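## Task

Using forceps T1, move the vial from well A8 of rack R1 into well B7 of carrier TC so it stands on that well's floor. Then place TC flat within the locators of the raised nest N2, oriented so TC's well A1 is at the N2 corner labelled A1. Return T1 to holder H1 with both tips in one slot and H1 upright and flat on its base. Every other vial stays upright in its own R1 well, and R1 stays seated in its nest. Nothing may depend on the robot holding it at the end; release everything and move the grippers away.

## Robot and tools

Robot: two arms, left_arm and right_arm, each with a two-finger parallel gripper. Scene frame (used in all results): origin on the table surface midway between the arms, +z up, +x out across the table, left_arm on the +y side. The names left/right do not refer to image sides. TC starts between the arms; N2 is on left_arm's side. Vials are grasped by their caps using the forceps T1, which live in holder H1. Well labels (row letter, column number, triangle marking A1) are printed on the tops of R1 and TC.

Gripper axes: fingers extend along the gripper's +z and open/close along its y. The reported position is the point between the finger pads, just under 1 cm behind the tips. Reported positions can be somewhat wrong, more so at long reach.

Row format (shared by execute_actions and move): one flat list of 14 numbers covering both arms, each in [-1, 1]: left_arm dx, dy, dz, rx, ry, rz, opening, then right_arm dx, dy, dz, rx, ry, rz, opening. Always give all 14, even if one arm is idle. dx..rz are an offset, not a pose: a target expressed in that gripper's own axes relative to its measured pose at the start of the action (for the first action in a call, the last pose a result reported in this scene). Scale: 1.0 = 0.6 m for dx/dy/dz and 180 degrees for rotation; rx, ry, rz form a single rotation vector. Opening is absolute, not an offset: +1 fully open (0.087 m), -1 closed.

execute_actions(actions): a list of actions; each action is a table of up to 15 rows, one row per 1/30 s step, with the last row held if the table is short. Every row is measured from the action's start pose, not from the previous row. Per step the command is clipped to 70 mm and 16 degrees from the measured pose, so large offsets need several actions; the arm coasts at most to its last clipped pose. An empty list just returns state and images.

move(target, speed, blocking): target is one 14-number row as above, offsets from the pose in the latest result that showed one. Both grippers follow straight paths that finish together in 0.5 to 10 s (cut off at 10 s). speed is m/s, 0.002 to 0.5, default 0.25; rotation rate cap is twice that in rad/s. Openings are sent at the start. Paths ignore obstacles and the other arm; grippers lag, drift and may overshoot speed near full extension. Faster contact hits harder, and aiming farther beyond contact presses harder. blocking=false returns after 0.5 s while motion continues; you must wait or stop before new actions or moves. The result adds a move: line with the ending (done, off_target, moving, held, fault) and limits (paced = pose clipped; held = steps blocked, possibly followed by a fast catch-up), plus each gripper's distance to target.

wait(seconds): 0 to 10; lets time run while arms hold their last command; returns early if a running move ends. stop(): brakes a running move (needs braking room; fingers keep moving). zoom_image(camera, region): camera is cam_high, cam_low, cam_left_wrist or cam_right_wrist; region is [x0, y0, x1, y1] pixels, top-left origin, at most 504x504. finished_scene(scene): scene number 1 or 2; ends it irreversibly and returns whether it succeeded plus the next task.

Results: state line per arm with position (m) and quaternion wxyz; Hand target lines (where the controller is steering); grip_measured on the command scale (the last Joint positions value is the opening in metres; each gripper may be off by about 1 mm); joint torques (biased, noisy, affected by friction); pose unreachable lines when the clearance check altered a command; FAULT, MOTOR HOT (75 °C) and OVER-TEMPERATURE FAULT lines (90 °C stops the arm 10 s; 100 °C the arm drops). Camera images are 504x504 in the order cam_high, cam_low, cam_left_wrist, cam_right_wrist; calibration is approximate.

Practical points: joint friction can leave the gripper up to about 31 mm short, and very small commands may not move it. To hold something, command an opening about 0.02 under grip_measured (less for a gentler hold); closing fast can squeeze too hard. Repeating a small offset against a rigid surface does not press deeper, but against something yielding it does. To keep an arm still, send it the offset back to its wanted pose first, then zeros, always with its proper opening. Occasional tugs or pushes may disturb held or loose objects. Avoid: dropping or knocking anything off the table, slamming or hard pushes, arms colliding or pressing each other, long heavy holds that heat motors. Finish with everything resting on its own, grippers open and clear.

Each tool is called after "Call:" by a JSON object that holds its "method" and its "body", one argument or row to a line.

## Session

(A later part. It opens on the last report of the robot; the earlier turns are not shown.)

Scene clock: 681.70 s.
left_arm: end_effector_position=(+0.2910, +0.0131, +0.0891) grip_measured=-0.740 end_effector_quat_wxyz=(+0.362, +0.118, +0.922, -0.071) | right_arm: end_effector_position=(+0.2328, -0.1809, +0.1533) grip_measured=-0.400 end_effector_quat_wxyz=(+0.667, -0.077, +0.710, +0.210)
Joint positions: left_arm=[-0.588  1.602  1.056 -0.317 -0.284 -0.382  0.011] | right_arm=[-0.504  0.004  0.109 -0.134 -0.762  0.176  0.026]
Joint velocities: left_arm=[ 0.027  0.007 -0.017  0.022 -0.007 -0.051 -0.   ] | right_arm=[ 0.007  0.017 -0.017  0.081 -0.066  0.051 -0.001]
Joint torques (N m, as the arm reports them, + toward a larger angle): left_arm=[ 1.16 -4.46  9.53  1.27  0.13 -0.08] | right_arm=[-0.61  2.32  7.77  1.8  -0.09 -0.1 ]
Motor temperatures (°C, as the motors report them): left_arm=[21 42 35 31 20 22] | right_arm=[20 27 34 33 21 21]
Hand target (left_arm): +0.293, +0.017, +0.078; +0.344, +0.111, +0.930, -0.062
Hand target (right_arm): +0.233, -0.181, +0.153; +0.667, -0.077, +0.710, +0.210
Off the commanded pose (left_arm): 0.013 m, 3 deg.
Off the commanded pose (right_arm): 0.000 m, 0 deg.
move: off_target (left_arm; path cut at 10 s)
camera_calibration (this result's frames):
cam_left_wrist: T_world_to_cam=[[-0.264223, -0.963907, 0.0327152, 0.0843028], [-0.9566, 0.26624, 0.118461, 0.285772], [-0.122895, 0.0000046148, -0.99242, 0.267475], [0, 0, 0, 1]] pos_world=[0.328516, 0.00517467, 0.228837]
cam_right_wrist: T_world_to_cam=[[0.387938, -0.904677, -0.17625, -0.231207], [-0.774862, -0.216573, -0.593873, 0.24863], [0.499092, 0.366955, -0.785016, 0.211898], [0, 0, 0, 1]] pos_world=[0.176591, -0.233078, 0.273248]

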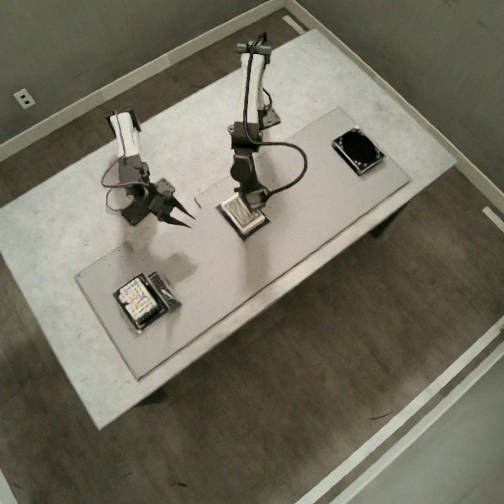

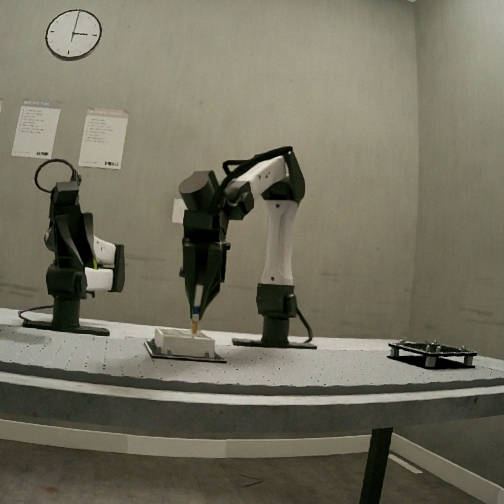

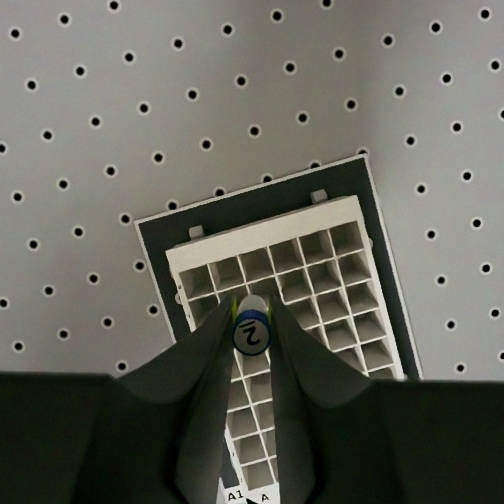

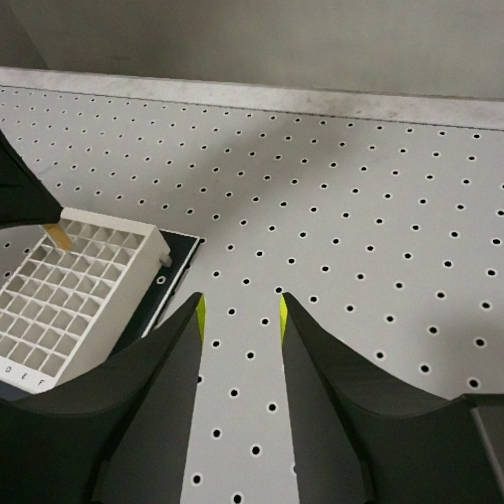

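Call:
{"method": "move", "body": {
  "target": [0,0.024,0.0,-0.01,0,0,-0.8,0,0,0,0,0,0,-0.4],
  "speed": 0.01
}}

Call:
{"method": "zoom_image", "body": {
  "camera": "cam_left_wrist",
  "region": [150,150,400,400]
}}

Call:
{"method": "zoom_image", "body": {
  "camera": "cam_right_wrist",
  "region": [0,150,150,300]
}}

Scene clock: 683.90 s.
left_arm: end_effector_position=(+0.2949, +0.0187, +0.0893) grip_measured=-0.740 end_effector_quat_wxyz=(+0.364, +0.112, +0.922, -0.064) | right_arm: end_effector_position=(+0.2328, -0.1809, +0.1533) grip_measured=-0.400 end_effector_quat_wxyz=(+0.667, -0.077, +0.710, +0.210)
Joint positions: left_arm=[-0.575  1.602  1.056 -0.317 -0.292 -0.377  0.011] | right_arm=[-0.504  0.004  0.109 -0.134 -0.762  0.176  0.026]
Joint velocities: left_arm=[-0.002  0.022 -0.012 -0.081 -0.081  0.066 -0.   ] | right_arm=[ 0.002 -0.002 -0.007 -0.037 -0.007 -0.007 -0.001]
Joint torques (N m, as the arm reports them, + toward a larger angle): left_arm=[ 0.92 -8.25  7.02  1.48 -0.03  0.15] | right_arm=[-0.49  2.3   7.89  1.85 -0.07 -0.07]
Motor temperatures (°C, as the motors report them): left_arm=[21 42 35 31 20 22] | right_arm=[20 27 34 33 21 21]
Hand target (left_arm): +0.295, +0.027, +0.089; +0.363, +0.112, +0.923, -0.056
Hand target (right_arm): +0.233, -0.181, +0.153; +0.667, -0.077, +0.710, +0.210
Off the commanded pose (left_arm): 0.008 m, 1 deg.
Off the commanded pose (right_arm): 0.000 m, 0 deg.
move: done
camera_calibration (this result's frames):
cam_left_wrist: T_world_to_cam=[[-0.250045, -0.96795, 0.0234805, 0.0874715], [-0.961022, 0.251064, 0.115778, 0.289876], [-0.117962, 0.00638437, -0.992998, 0.266604], [0, 0, 0, 1]] pos_world=[0.331898, 0.0101886, 0.229122]
cam_right_wrist: T_world_to_cam=[[0.387938, -0.904677, -0.17625, -0.231207], [-0.774862, -0.216573, -0.593873, 0.24863], [0.499092, 0.366955, -0.785016, 0.211898], [0, 0, 0, 1]] pos_world=[0.176591, -0.233078, 0.273248]

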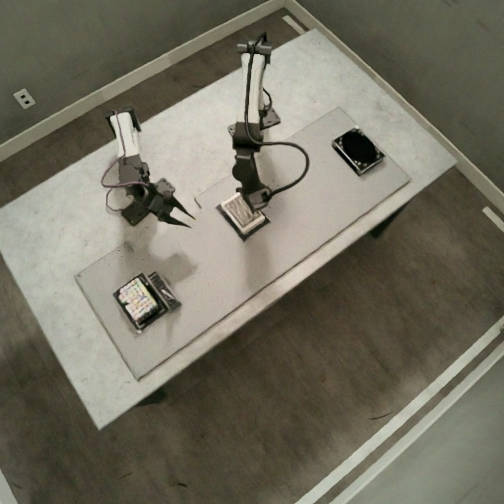

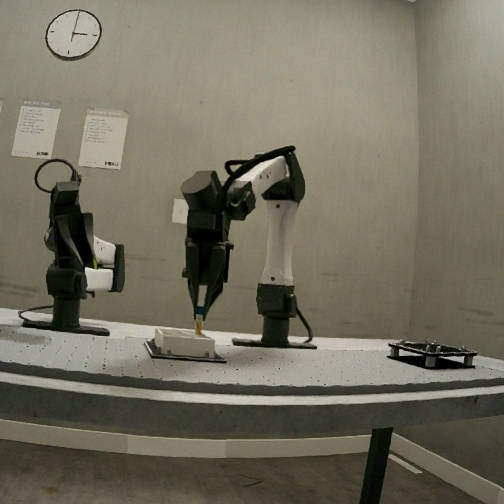

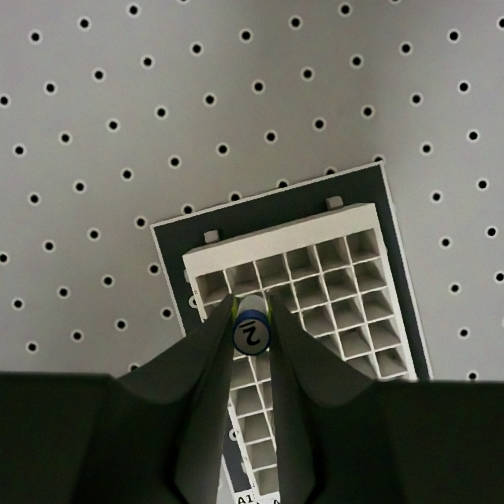

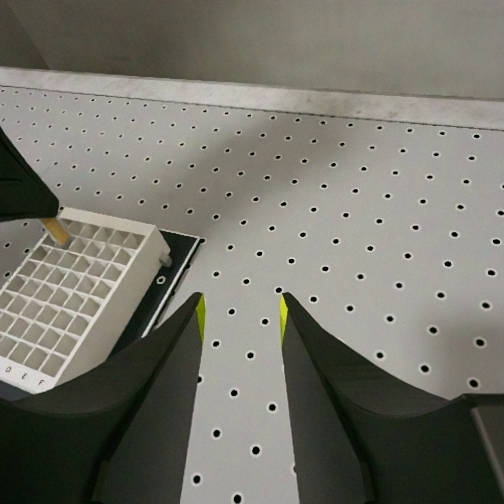

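Region (150, 150, 400, 400) of cam_left_wrist's 504x504 image, scaled by 2.016, with more detail than that image has.

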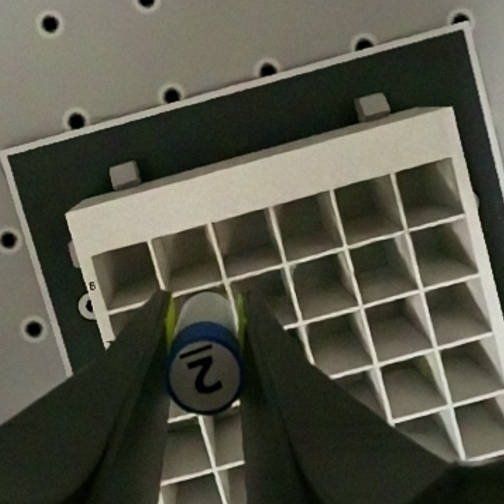

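Region (0, 150, 150, 300) of cam_right_wrist's 504x504 image, scaled by 3.360, with more detail than that image has.

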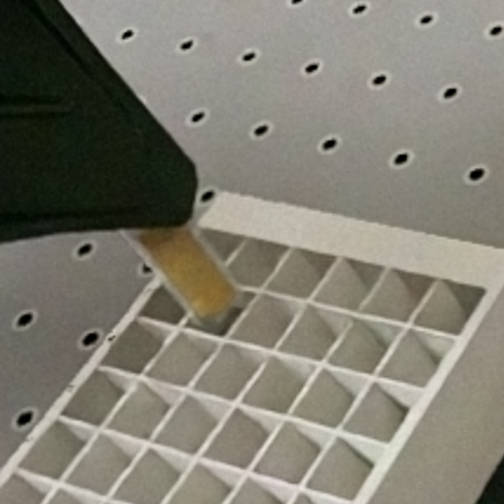

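Need ~4 mm inward/down: wrist-only rotation, 8 mm with L≈0.2.

Call:
{"method": "move", "body": {
  "target": [0.016,0.0,0.0,0,0.014,0,-0.8,0,0,0,0,0,0,-0.4],
  "speed": 0.01
}}

Call:
{"method": "zoom_image", "body": {
  "camera": "cam_left_wrist",
  "region": [150,150,400,400]
}}

Call:
{"method": "zoom_image", "body": {
  "camera": "cam_right_wrist",
  "region": [0,150,150,300]
}}

Scene clock: 686.80 s.
left_arm: end_effector_position=(+0.2915, +0.0198, +0.0870) grip_measured=-0.740 end_effector_quat_wxyz=(+0.356, +0.115, +0.925, -0.063) | right_arm: end_effector_position=(+0.2328, -0.1809, +0.1533) grip_measured=-0.400 end_effector_quat_wxyz=(+0.667, -0.077, +0.710, +0.210)
Joint positions: left_arm=[-0.575  1.602  1.056 -0.334 -0.284 -0.379  0.011] | right_arm=[-0.504  0.004  0.109 -0.134 -0.762  0.176  0.026]
Joint velocities: left_arm=[-0.002 -0.022 -0.002 -0.051  0.022 -0.037 -0.001] | right_arm=[ 0.012 -0.017 -0.007 -0.095  0.022 -0.022  0.   ]
Joint torques (N m, as the arm reports them, + toward a larger angle): left_arm=[ 0.09 -6.52  8.69  1.28  0.12 -0.11] | right_arm=[-0.71  2.4   7.81  1.86 -0.14 -0.07]
Motor temperatures (°C, as the motors report them): left_arm=[21 42 35 31 20 22] | right_arm=[20 27 34 33 21 21]
Hand target (left_arm): +0.288, +0.020, +0.083; +0.344, +0.114, +0.930, -0.061
Hand target (right_arm): +0.233, -0.181, +0.153; +0.667, -0.077, +0.710, +0.210
Off the commanded pose (left_arm): 0.005 m, 2 deg.
Off the commanded pose (right_arm): 0.000 m, 0 deg.
move: done
camera_calibration (this result's frames):
cam_left_wrist: T_world_to_cam=[[-0.253302, -0.96712, 0.0227431, 0.0887346], [-0.957993, 0.254041, 0.13309, 0.284137], [-0.134492, 0.0119242, -0.990843, 0.268397], [0, 0, 0, 1]] pos_world=[0.330775, 0.0104342, 0.226105]
cam_right_wrist: T_world_to_cam=[[0.387938, -0.904677, -0.17625, -0.231207], [-0.774862, -0.216573, -0.593873, 0.24863], [0.499092, 0.366955, -0.785016, 0.211898], [0, 0, 0, 1]] pos_world=[0.176591, -0.233078, 0.273248]

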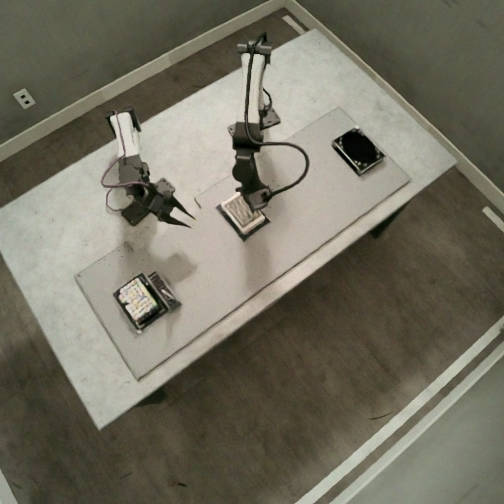

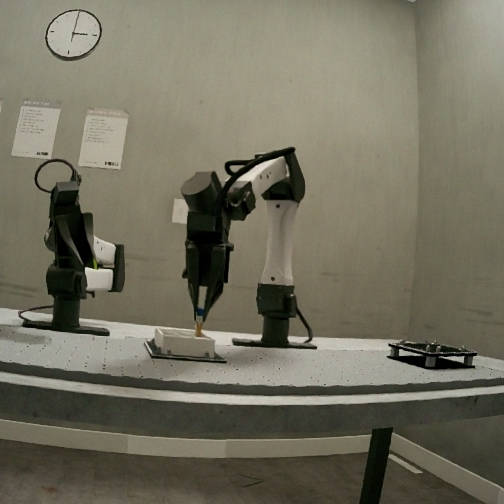

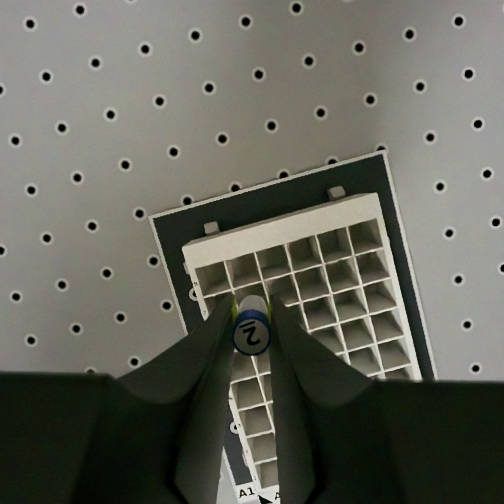

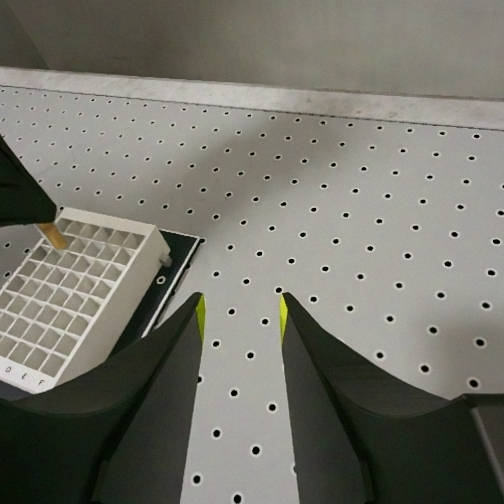

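Region (150, 150, 400, 400) of cam_left_wrist's 504x504 image, scaled by 2.016, with more detail than that image has.

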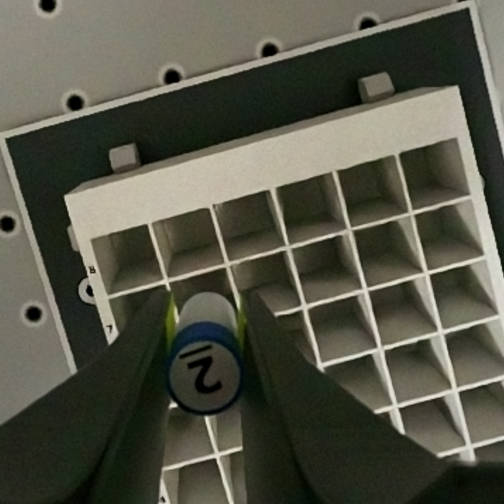

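Region (0, 150, 150, 300) of cam_right_wrist's 504x504 image, scaled by 3.360, with more detail than that image has.

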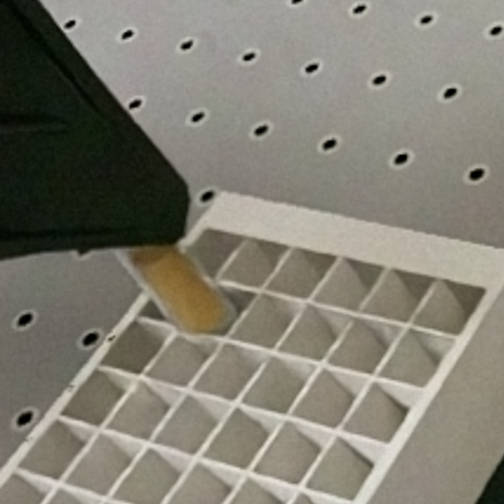

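Call:
{"method": "move", "body": {
  "target": [0.006,0.008,0.004,-0.008,0.004,0,-0.8,0,0,0,0,0,0,-0.4],
  "speed": 0.006
}}

Call:
{"method": "zoom_image", "body": {
  "camera": "cam_left_wrist",
  "region": [150,150,400,400]
}}

Call:
{"method": "zoom_image", "body": {
  "camera": "cam_right_wrist",
  "region": [0,150,150,300]
}}

Scene clock: 690.83 s.
left_arm: end_effector_position=(+0.2926, +0.0214, +0.0873) grip_measured=-0.740 end_effector_quat_wxyz=(+0.358, +0.113, +0.925, -0.058) | right_arm: end_effector_position=(+0.2328, -0.1809, +0.1533) grip_measured=-0.400 end_effector_quat_wxyz=(+0.667, -0.077, +0.710, +0.210)
Joint positions: left_arm=[-0.575  1.602  1.056 -0.334 -0.296 -0.379  0.011] | right_arm=[-0.504  0.004  0.109 -0.134 -0.762  0.176  0.026]
Joint velocities: left_arm=[-0.007 -0.007 -0.002 -0.051  0.095  0.007  0.   ] | right_arm=[-0.002 -0.002  0.007 -0.037 -0.051 -0.037 -0.   ]
Joint torques (N m, as the arm reports them, + toward a larger angle): left_arm=[ 0.27 -6.46  8.18  1.39 -0.02 -0.05] | right_arm=[-0.51  2.53  7.83  1.81 -0.1  -0.09]
Motor temperatures (°C, as the motors report them): left_arm=[21 41 36 30 20 22] | right_arm=[20 27 34 33 21 21]
Hand target (left_arm): +0.292, +0.025, +0.083; +0.351, +0.110, +0.928, -0.051
Hand target (right_arm): +0.233, -0.181, +0.153; +0.667, -0.077, +0.710, +0.210
Off the commanded pose (left_arm): 0.006 m, 1 deg.
Off the commanded pose (right_arm): 0.000 m, 0 deg.
move: done
camera_calibration (this result's frames):
cam_left_wrist: T_world_to_cam=[[-0.246341, -0.969068, 0.0149126, 0.089292], [-0.960588, 0.246172, 0.129109, 0.286026], [-0.128787, 0.01748, -0.991518, 0.267108], [0, 0, 0, 1]] pos_world=[0.33115, 0.0114493, 0.226582]
cam_right_wrist: T_world_to_cam=[[0.387938, -0.904677, -0.17625, -0.231207], [-0.774862, -0.216573, -0.593873, 0.24863], [0.499092, 0.366955, -0.785016, 0.211898], [0, 0, 0, 1]] pos_world=[0.176591, -0.233078, 0.273248]

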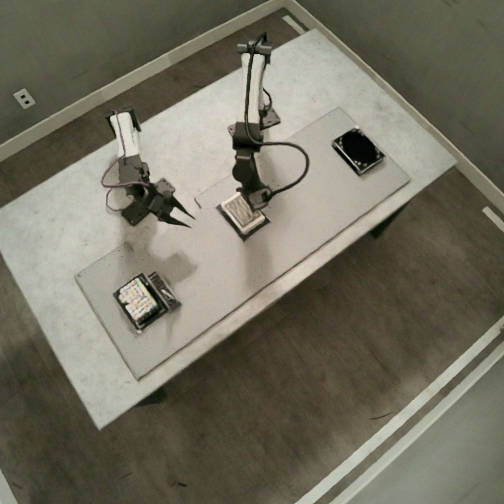

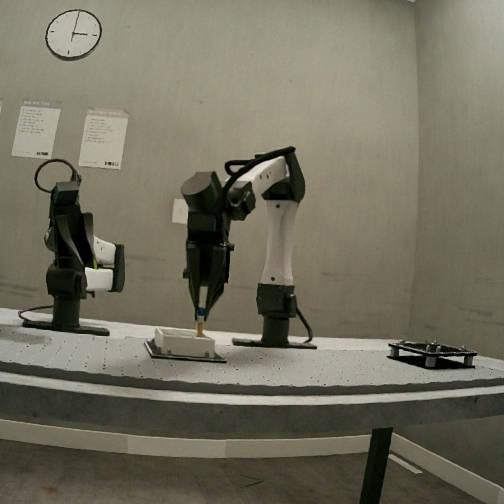

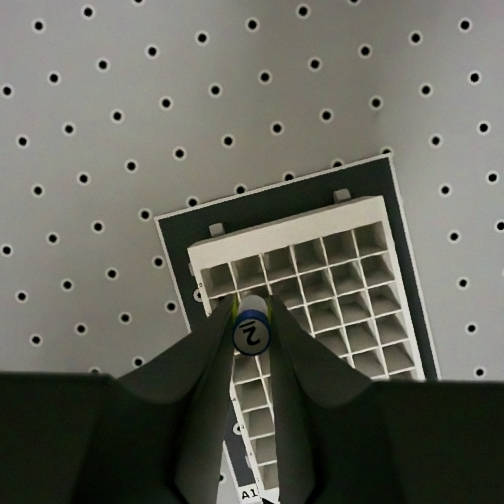

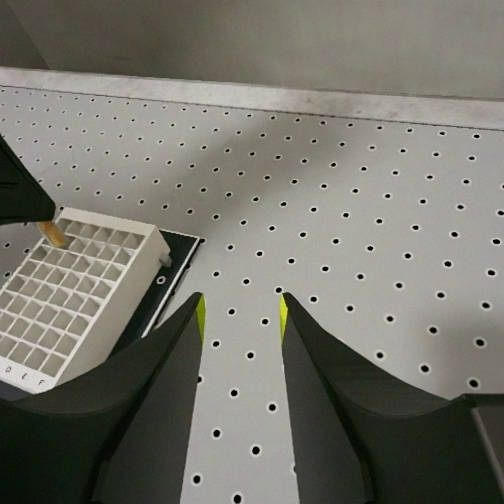

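Region (150, 150, 400, 400) of cam_left_wrist's 504x504 image, scaled by 2.016, with more detail than that image has.

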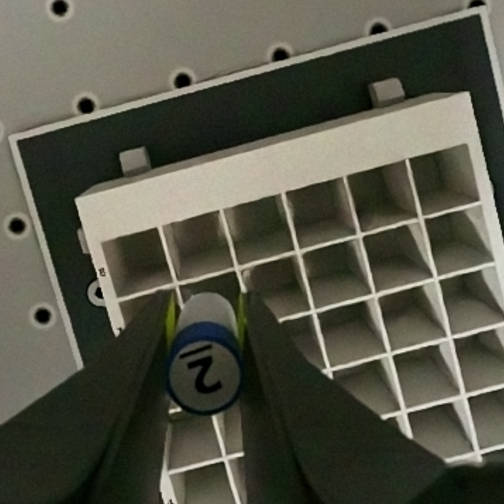

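Region (0, 150, 150, 300) of cam_right_wrist's 504x504 image, scaled by 3.360, with more detail than that image has.

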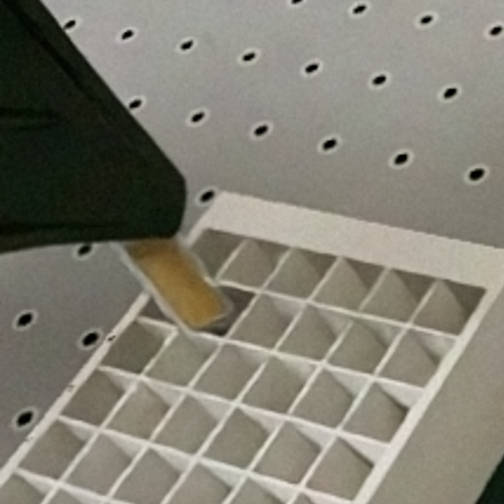

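Wrist dip again.

Call:
{"method": "move", "body": {
  "target": [0.016,0.0,0.0,0,0.014,0,-0.8,0,0,0,0,0,0,-0.4],
  "speed": 0.008
}}

Call:
{"method": "zoom_image", "body": {
  "camera": "cam_left_wrist",
  "region": [150,150,400,400]
}}

Call:
{"method": "zoom_image", "body": {
  "camera": "cam_right_wrist",
  "region": [0,150,150,300]
}}

Scene clock: 694.20 s.
left_arm: end_effector_position=(+0.2921, +0.0214, +0.0869) grip_measured=-0.740 end_effector_quat_wxyz=(+0.357, +0.113, +0.925, -0.059) | right_arm: end_effector_position=(+0.2328, -0.1809, +0.1533) grip_measured=-0.400 end_effector_quat_wxyz=(+0.667, -0.077, +0.710, +0.210)
Joint positions: left_arm=[-0.575  1.602  1.056 -0.336 -0.294 -0.38   0.011] | right_arm=[-0.504  0.004  0.109 -0.134 -0.762  0.176  0.026]
Joint velocities: left_arm=[-0.012  0.002 -0.007 -0.037 -0.007  0.007  0.   ] | right_arm=[ 0.002 -0.002 -0.012 -0.022 -0.007 -0.022  0.   ]
Joint torques (N m, as the arm reports them, + toward a larger angle): left_arm=[ 0.14 -6.57  8.82  1.16  0.17 -0.08] | right_arm=[-0.38  2.51  7.85  1.85 -0.12 -0.06]
Motor temperatures (°C, as the motors report them): left_arm=[21 41 36 30 20 22] | right_arm=[20 27 34 33 21 21]
Hand target (left_arm): +0.286, +0.023, +0.081; +0.338, +0.113, +0.933, -0.056
Hand target (right_arm): +0.233, -0.181, +0.153; +0.667, -0.077, +0.710, +0.210
Off the commanded pose (left_arm): 0.009 m, 2 deg.
Off the commanded pose (right_arm): 0.000 m, 0 deg.
move: done
camera_calibration (this result's frames):
cam_left_wrist: T_world_to_cam=[[-0.246657, -0.968972, 0.0159341, 0.0891652], [-0.960118, 0.246571, 0.131819, 0.285146], [-0.131658, 0.0172154, -0.991146, 0.267507], [0, 0, 0, 1]] pos_world=[0.330986, 0.0114848, 0.22613]
cam_right_wrist: T_world_to_cam=[[0.387938, -0.904677, -0.17625, -0.231207], [-0.774862, -0.216573, -0.593873, 0.24863], [0.499092, 0.366955, -0.785016, 0.211898], [0, 0, 0, 1]] pos_world=[0.176591, -0.233078, 0.273248]

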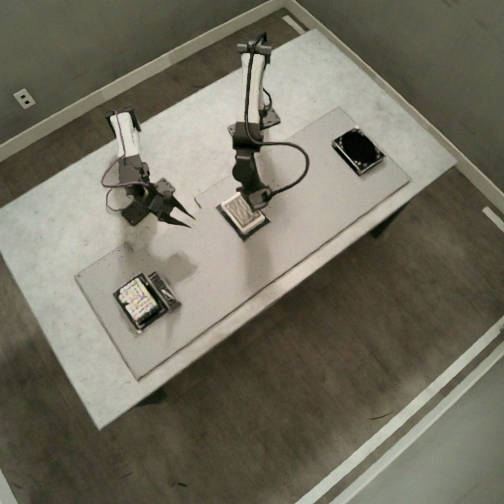

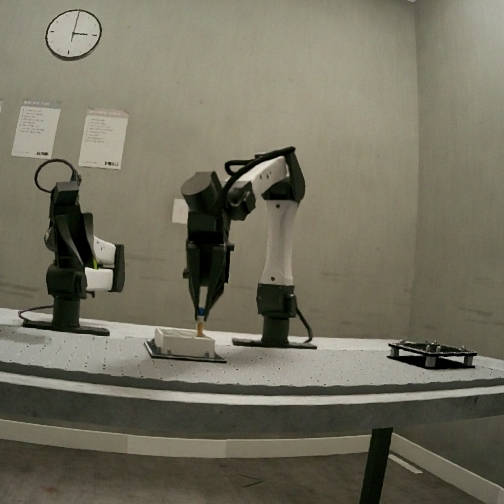

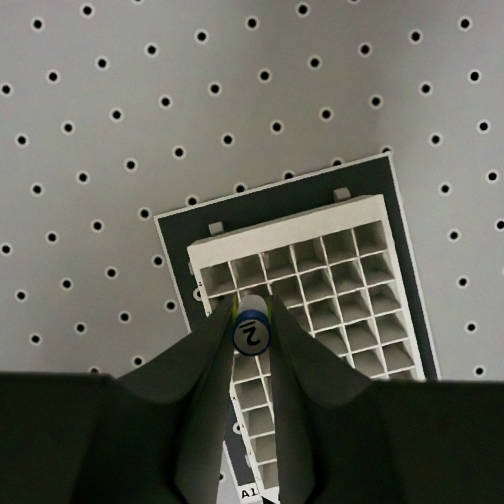

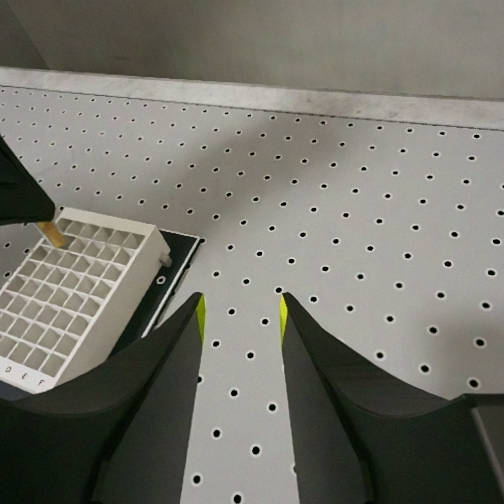

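Region (150, 150, 400, 400) of cam_left_wrist's 504x504 image, scaled by 2.016, with more detail than that image has.

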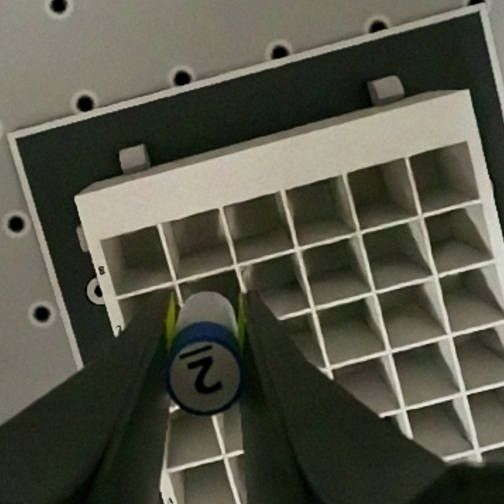

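Region (0, 150, 150, 300) of cam_right_wrist's 504x504 image, scaled by 3.360, with more detail than that image has.

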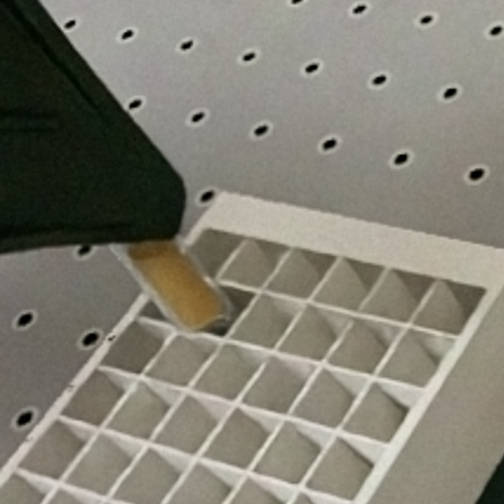

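Call:
{"method": "move", "body": {
  "target": [0.02,0.008,0.024,-0.006,0.006,0,-0.8,0,0,0,0,0,0,-0.4],
  "speed": 0.005
}}

Call:
{"method": "zoom_image", "body": {
  "camera": "cam_left_wrist",
  "region": [150,150,400,400]
}}

Call:
{"method": "zoom_image", "body": {
  "camera": "cam_right_wrist",
  "region": [0,150,150,300]
}}

Scene clock: 698.80 s.
left_arm: end_effector_position=(+0.2977, +0.0166, +0.0915) grip_measured=-0.740 end_effector_quat_wxyz=(+0.370, +0.109, +0.920, -0.068) | right_arm: end_effector_position=(+0.2328, -0.1809, +0.1533) grip_measured=-0.400 end_effector_quat_wxyz=(+0.667, -0.077, +0.710, +0.210)
Joint positions: left_arm=[-0.575  1.602  1.056 -0.301 -0.295 -0.38   0.011] | right_arm=[-0.504  0.004  0.109 -0.134 -0.762  0.176  0.026]
Joint velocities: left_arm=[-0.002 -0.017 -0.002  0.007  0.007 -0.051  0.001] | right_arm=[-0.002 -0.007 -0.007 -0.066  0.022 -0.051 -0.   ]
Joint torques (N m, as the arm reports them, + toward a larger angle): left_arm=[ 0.64 -4.81  5.75  1.55 -0.03  0.03] | right_arm=[-0.67  2.26  7.8   1.8  -0.06 -0.07]
Motor temperatures (°C, as the motors report them): left_arm=[21 41 36 31 20 22] | right_arm=[20 27 34 33 21 21]
Hand target (left_arm): +0.293, +0.026, +0.069; +0.349, +0.110, +0.929, -0.049
Hand target (right_arm): +0.233, -0.181, +0.153; +0.667, -0.077, +0.710, +0.210
Off the commanded pose (left_arm): 0.025 m, 3 deg.
Off the commanded pose (right_arm): 0.000 m, 0 deg.
move: off_target (left_arm)
camera_calibration (this result's frames):
cam_left_wrist: T_world_to_cam=[[-0.246799, -0.968557, 0.0314122, 0.0844379], [-0.963301, 0.248732, 0.100914, 0.294823], [-0.105554, -0.00535405, -0.994399, 0.265745], [0, 0, 0, 1]] pos_world=[0.332893, 0.00987375, 0.231853]
cam_right_wrist: T_world_to_cam=[[0.387938, -0.904677, -0.17625, -0.231207], [-0.774862, -0.216573, -0.593873, 0.24863], [0.499092, 0.366955, -0.785016, 0.211898], [0, 0, 0, 1]] pos_world=[0.176591, -0.233078, 0.273248]

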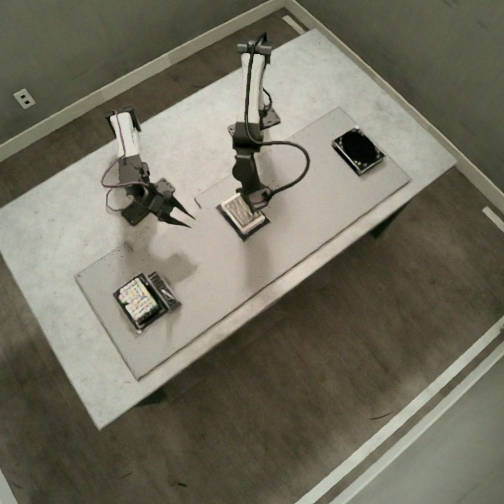

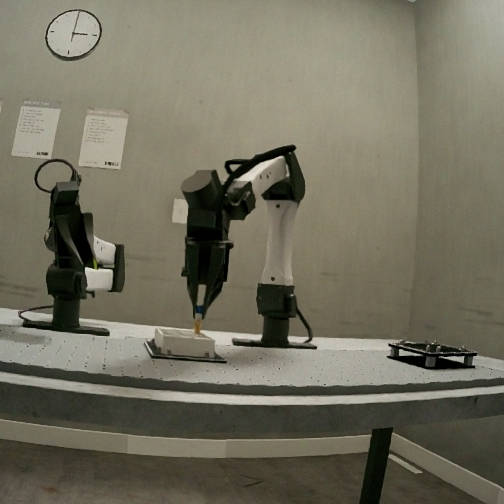

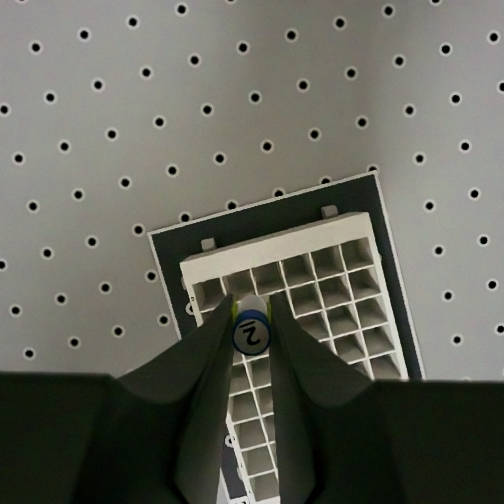

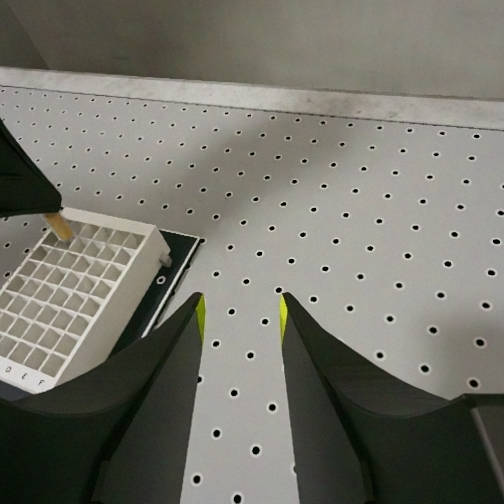

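Region (150, 150, 400, 400) of cam_left_wrist's 504x504 image, scaled by 2.016, with more detail than that image has.

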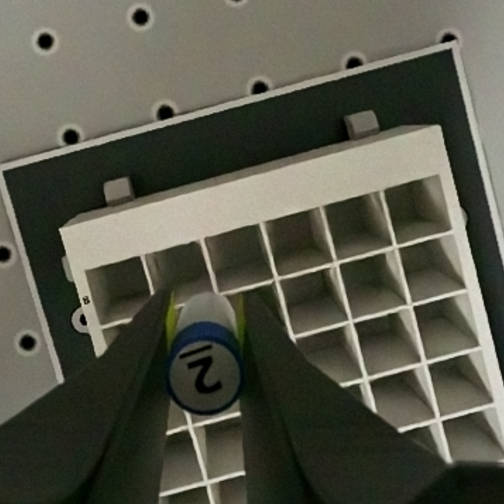

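Region (0, 150, 150, 300) of cam_right_wrist's 504x504 image, scaled by 3.360, with more detail than that image has.

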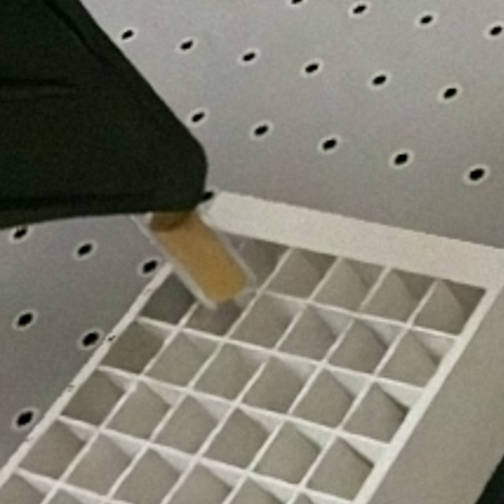

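Call:
{"method": "move", "body": {
  "target": [0,0.018,0,0,0,0,-0.8,0,0,0,0,0,0,-0.4],
  "speed": 0.008
}}

Call:
{"method": "move", "body": {
  "target": [0.03,-0.004,0,0.004,0.024,0,-0.8,0,0,0,0,0,0,-0.4],
  "speed": 0.01
}}

Call:
{"method": "zoom_image", "body": {
  "camera": "cam_left_wrist",
  "region": [150,150,400,400]
}}

Call:
{"method": "zoom_image", "body": {
  "camera": "cam_right_wrist",
  "region": [0,150,150,300]
}}

Scene clock: 700.97 s.
left_arm: end_effector_position=(+0.3021, +0.0202, +0.0921) grip_measured=-0.740 end_effector_quat_wxyz=(+0.371, +0.108, +0.920, -0.069) | right_arm: end_effector_position=(+0.2328, -0.1809, +0.1533) grip_measured=-0.400 end_effector_quat_wxyz=(+0.667, -0.077, +0.710, +0.210)
Joint positions: left_arm=[-0.556  1.602  1.056 -0.294 -0.282 -0.368  0.011] | right_arm=[-0.504  0.004  0.109 -0.134 -0.762  0.176  0.026]
Joint velocities: left_arm=[ 0.002 -0.007 -0.007  0.037 -0.022 -0.022  0.   ] | right_arm=[-0.007 -0.012 -0.012 -0.007 -0.007 -0.066  0.001]
Joint torques (N m, as the arm reports them, + toward a larger angle): left_arm=[ 0.99 -8.59  6.49  1.57  0.1   0.12] | right_arm=[-0.47  2.43  7.7   1.91 -0.09 -0.06]
Motor temperatures (°C, as the motors report them): left_arm=[21 41 35 31 20 22] | right_arm=[20 27 34 33 21 21]
Hand target (left_arm): +0.300, +0.027, +0.091; +0.370, +0.109, +0.920, -0.068
Hand target (right_arm): +0.233, -0.181, +0.153; +0.667, -0.077, +0.710, +0.210
Off the commanded pose (left_arm): 0.007 m, 0 deg.
Off the commanded pose (right_arm): 0.000 m, 0 deg.
move: done
camera_calibration (this result's frames):
cam_left_wrist: T_world_to_cam=[[-0.245164, -0.968847, 0.0350852, 0.0881939], [-0.963895, 0.247471, 0.0983049, 0.298582], [-0.103925, -0.00971767, -0.994538, 0.266465], [0, 0, 0, 1]] pos_world=[0.337116, 0.0141455, 0.232563]
cam_right_wrist: T_world_to_cam=[[0.387938, -0.904677, -0.17625, -0.231207], [-0.774862, -0.216573, -0.593873, 0.24863], [0.499092, 0.366955, -0.785016, 0.211898], [0, 0, 0, 1]] pos_world=[0.176591, -0.233078, 0.273248]

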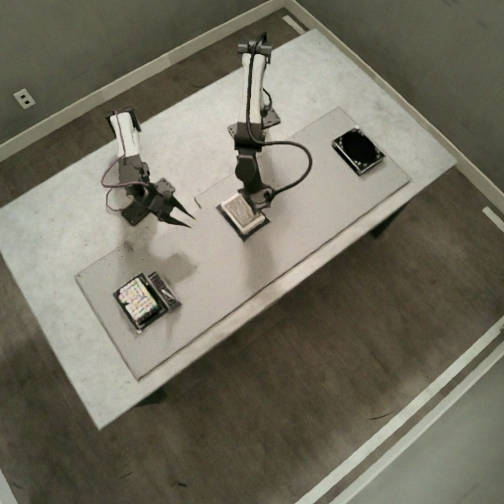

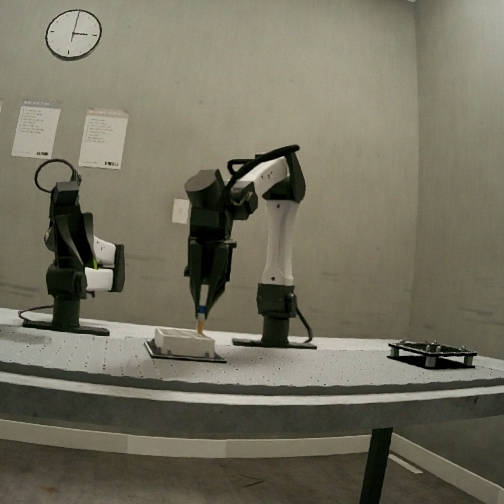

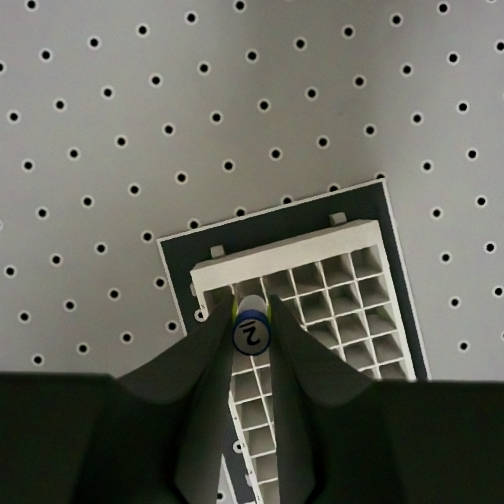

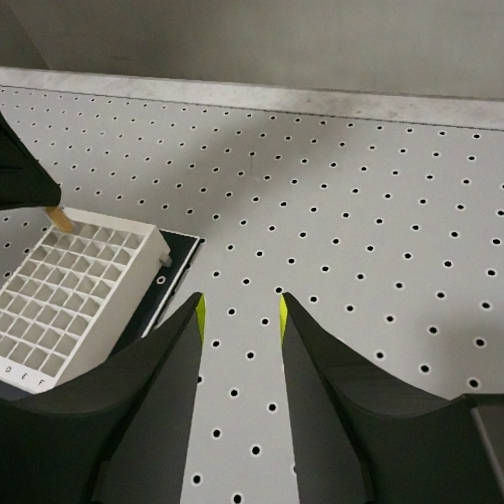

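Scene clock: 705.00 s.
left_arm: end_effector_position=(+0.2935, +0.0204, +0.0868) grip_measured=-0.740 end_effector_quat_wxyz=(+0.351, +0.111, +0.927, -0.074) | right_arm: end_effector_position=(+0.2328, -0.1809, +0.1533) grip_measured=-0.400 end_effector_quat_wxyz=(+0.667, -0.077, +0.710, +0.210)
Joint positions: left_arm=[-0.556  1.602  1.056 -0.329 -0.253 -0.378  0.011] | right_arm=[-0.504  0.004  0.109 -0.134 -0.762  0.176  0.026]
Joint velocities: left_arm=[-0.002  0.012  0.002 -0.051  0.037  0.095  0.001] | right_arm=[-0.007 -0.002 -0.002 -0.007 -0.007 -0.022 -0.   ]
Joint torques (N m, as the arm reports them, + toward a larger angle): left_arm=[-0.14 -6.24  8.61  1.29  0.09 -0.08] | right_arm=[-0.55  2.37  8.04  1.85 -0.11 -0.08]
Motor temperatures (°C, as the motors report them): left_arm=[21 41 36 31 20 22] | right_arm=[20 27 34 33 21 21]
Hand target (left_arm): +0.289, +0.021, +0.080; +0.336, +0.112, +0.933, -0.071
Hand target (right_arm): +0.233, -0.181, +0.153; +0.667, -0.077, +0.710, +0.210
Off the commanded pose (left_arm): 0.008 m, 2 deg.
Off the commanded pose (right_arm): 0.000 m, 0 deg.
move: done
camera_calibration (this result's frames):
cam_left_wrist: T_world_to_cam=[[-0.255032, -0.965824, 0.046291, 0.0883242], [-0.955714, 0.259056, 0.139646, 0.284535], [-0.146866, -0.00862663, -0.989119, 0.272372], [0, 0, 0, 1]] pos_world=[0.334462, 0.0139448, 0.225586]
cam_right_wrist: T_world_to_cam=[[0.387938, -0.904677, -0.17625, -0.231207], [-0.774862, -0.216573, -0.593873, 0.24863], [0.499092, 0.366955, -0.785016, 0.211898], [0, 0, 0, 1]] pos_world=[0.176591, -0.233078, 0.273248]

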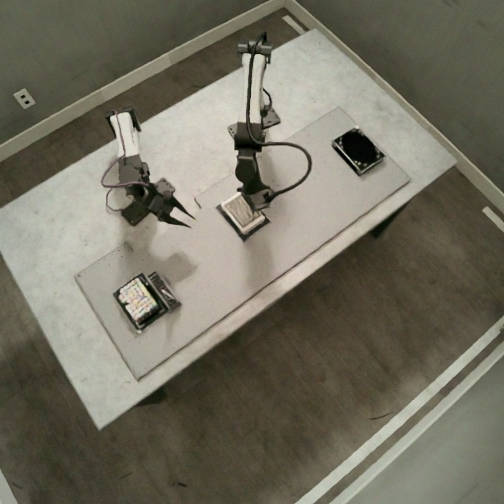

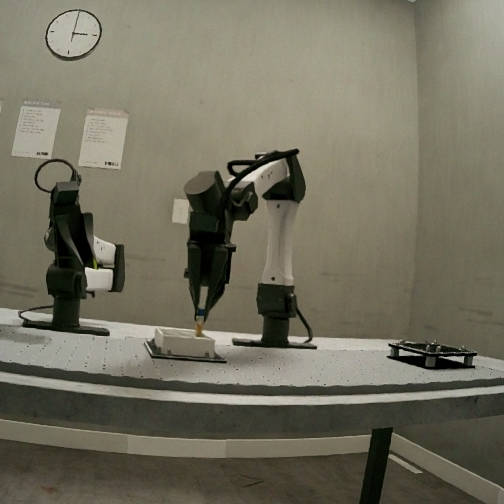

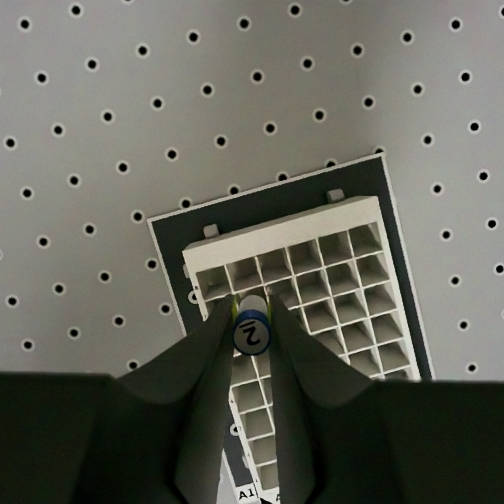

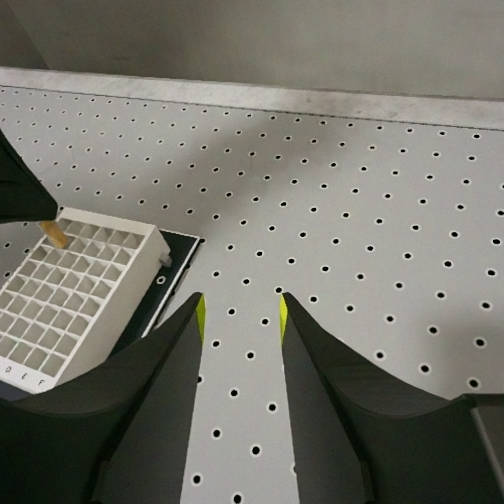

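Region (150, 150, 400, 400) of cam_left_wrist's 504x504 image, scaled by 2.016, with more detail than that image has.

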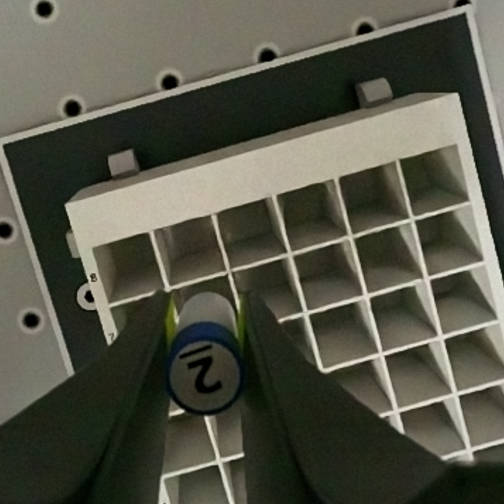

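Region (0, 150, 150, 300) of cam_right_wrist's 504x504 image, scaled by 3.360, with more detail than that image has.

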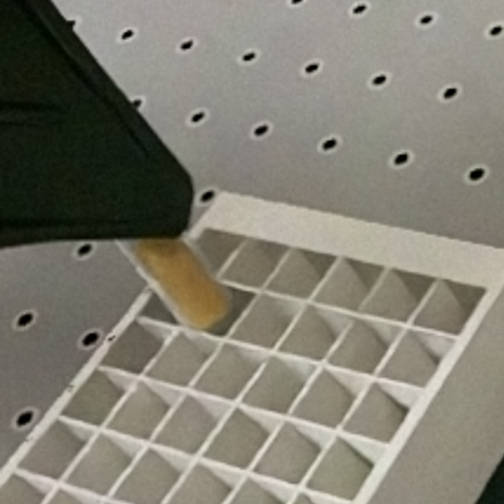

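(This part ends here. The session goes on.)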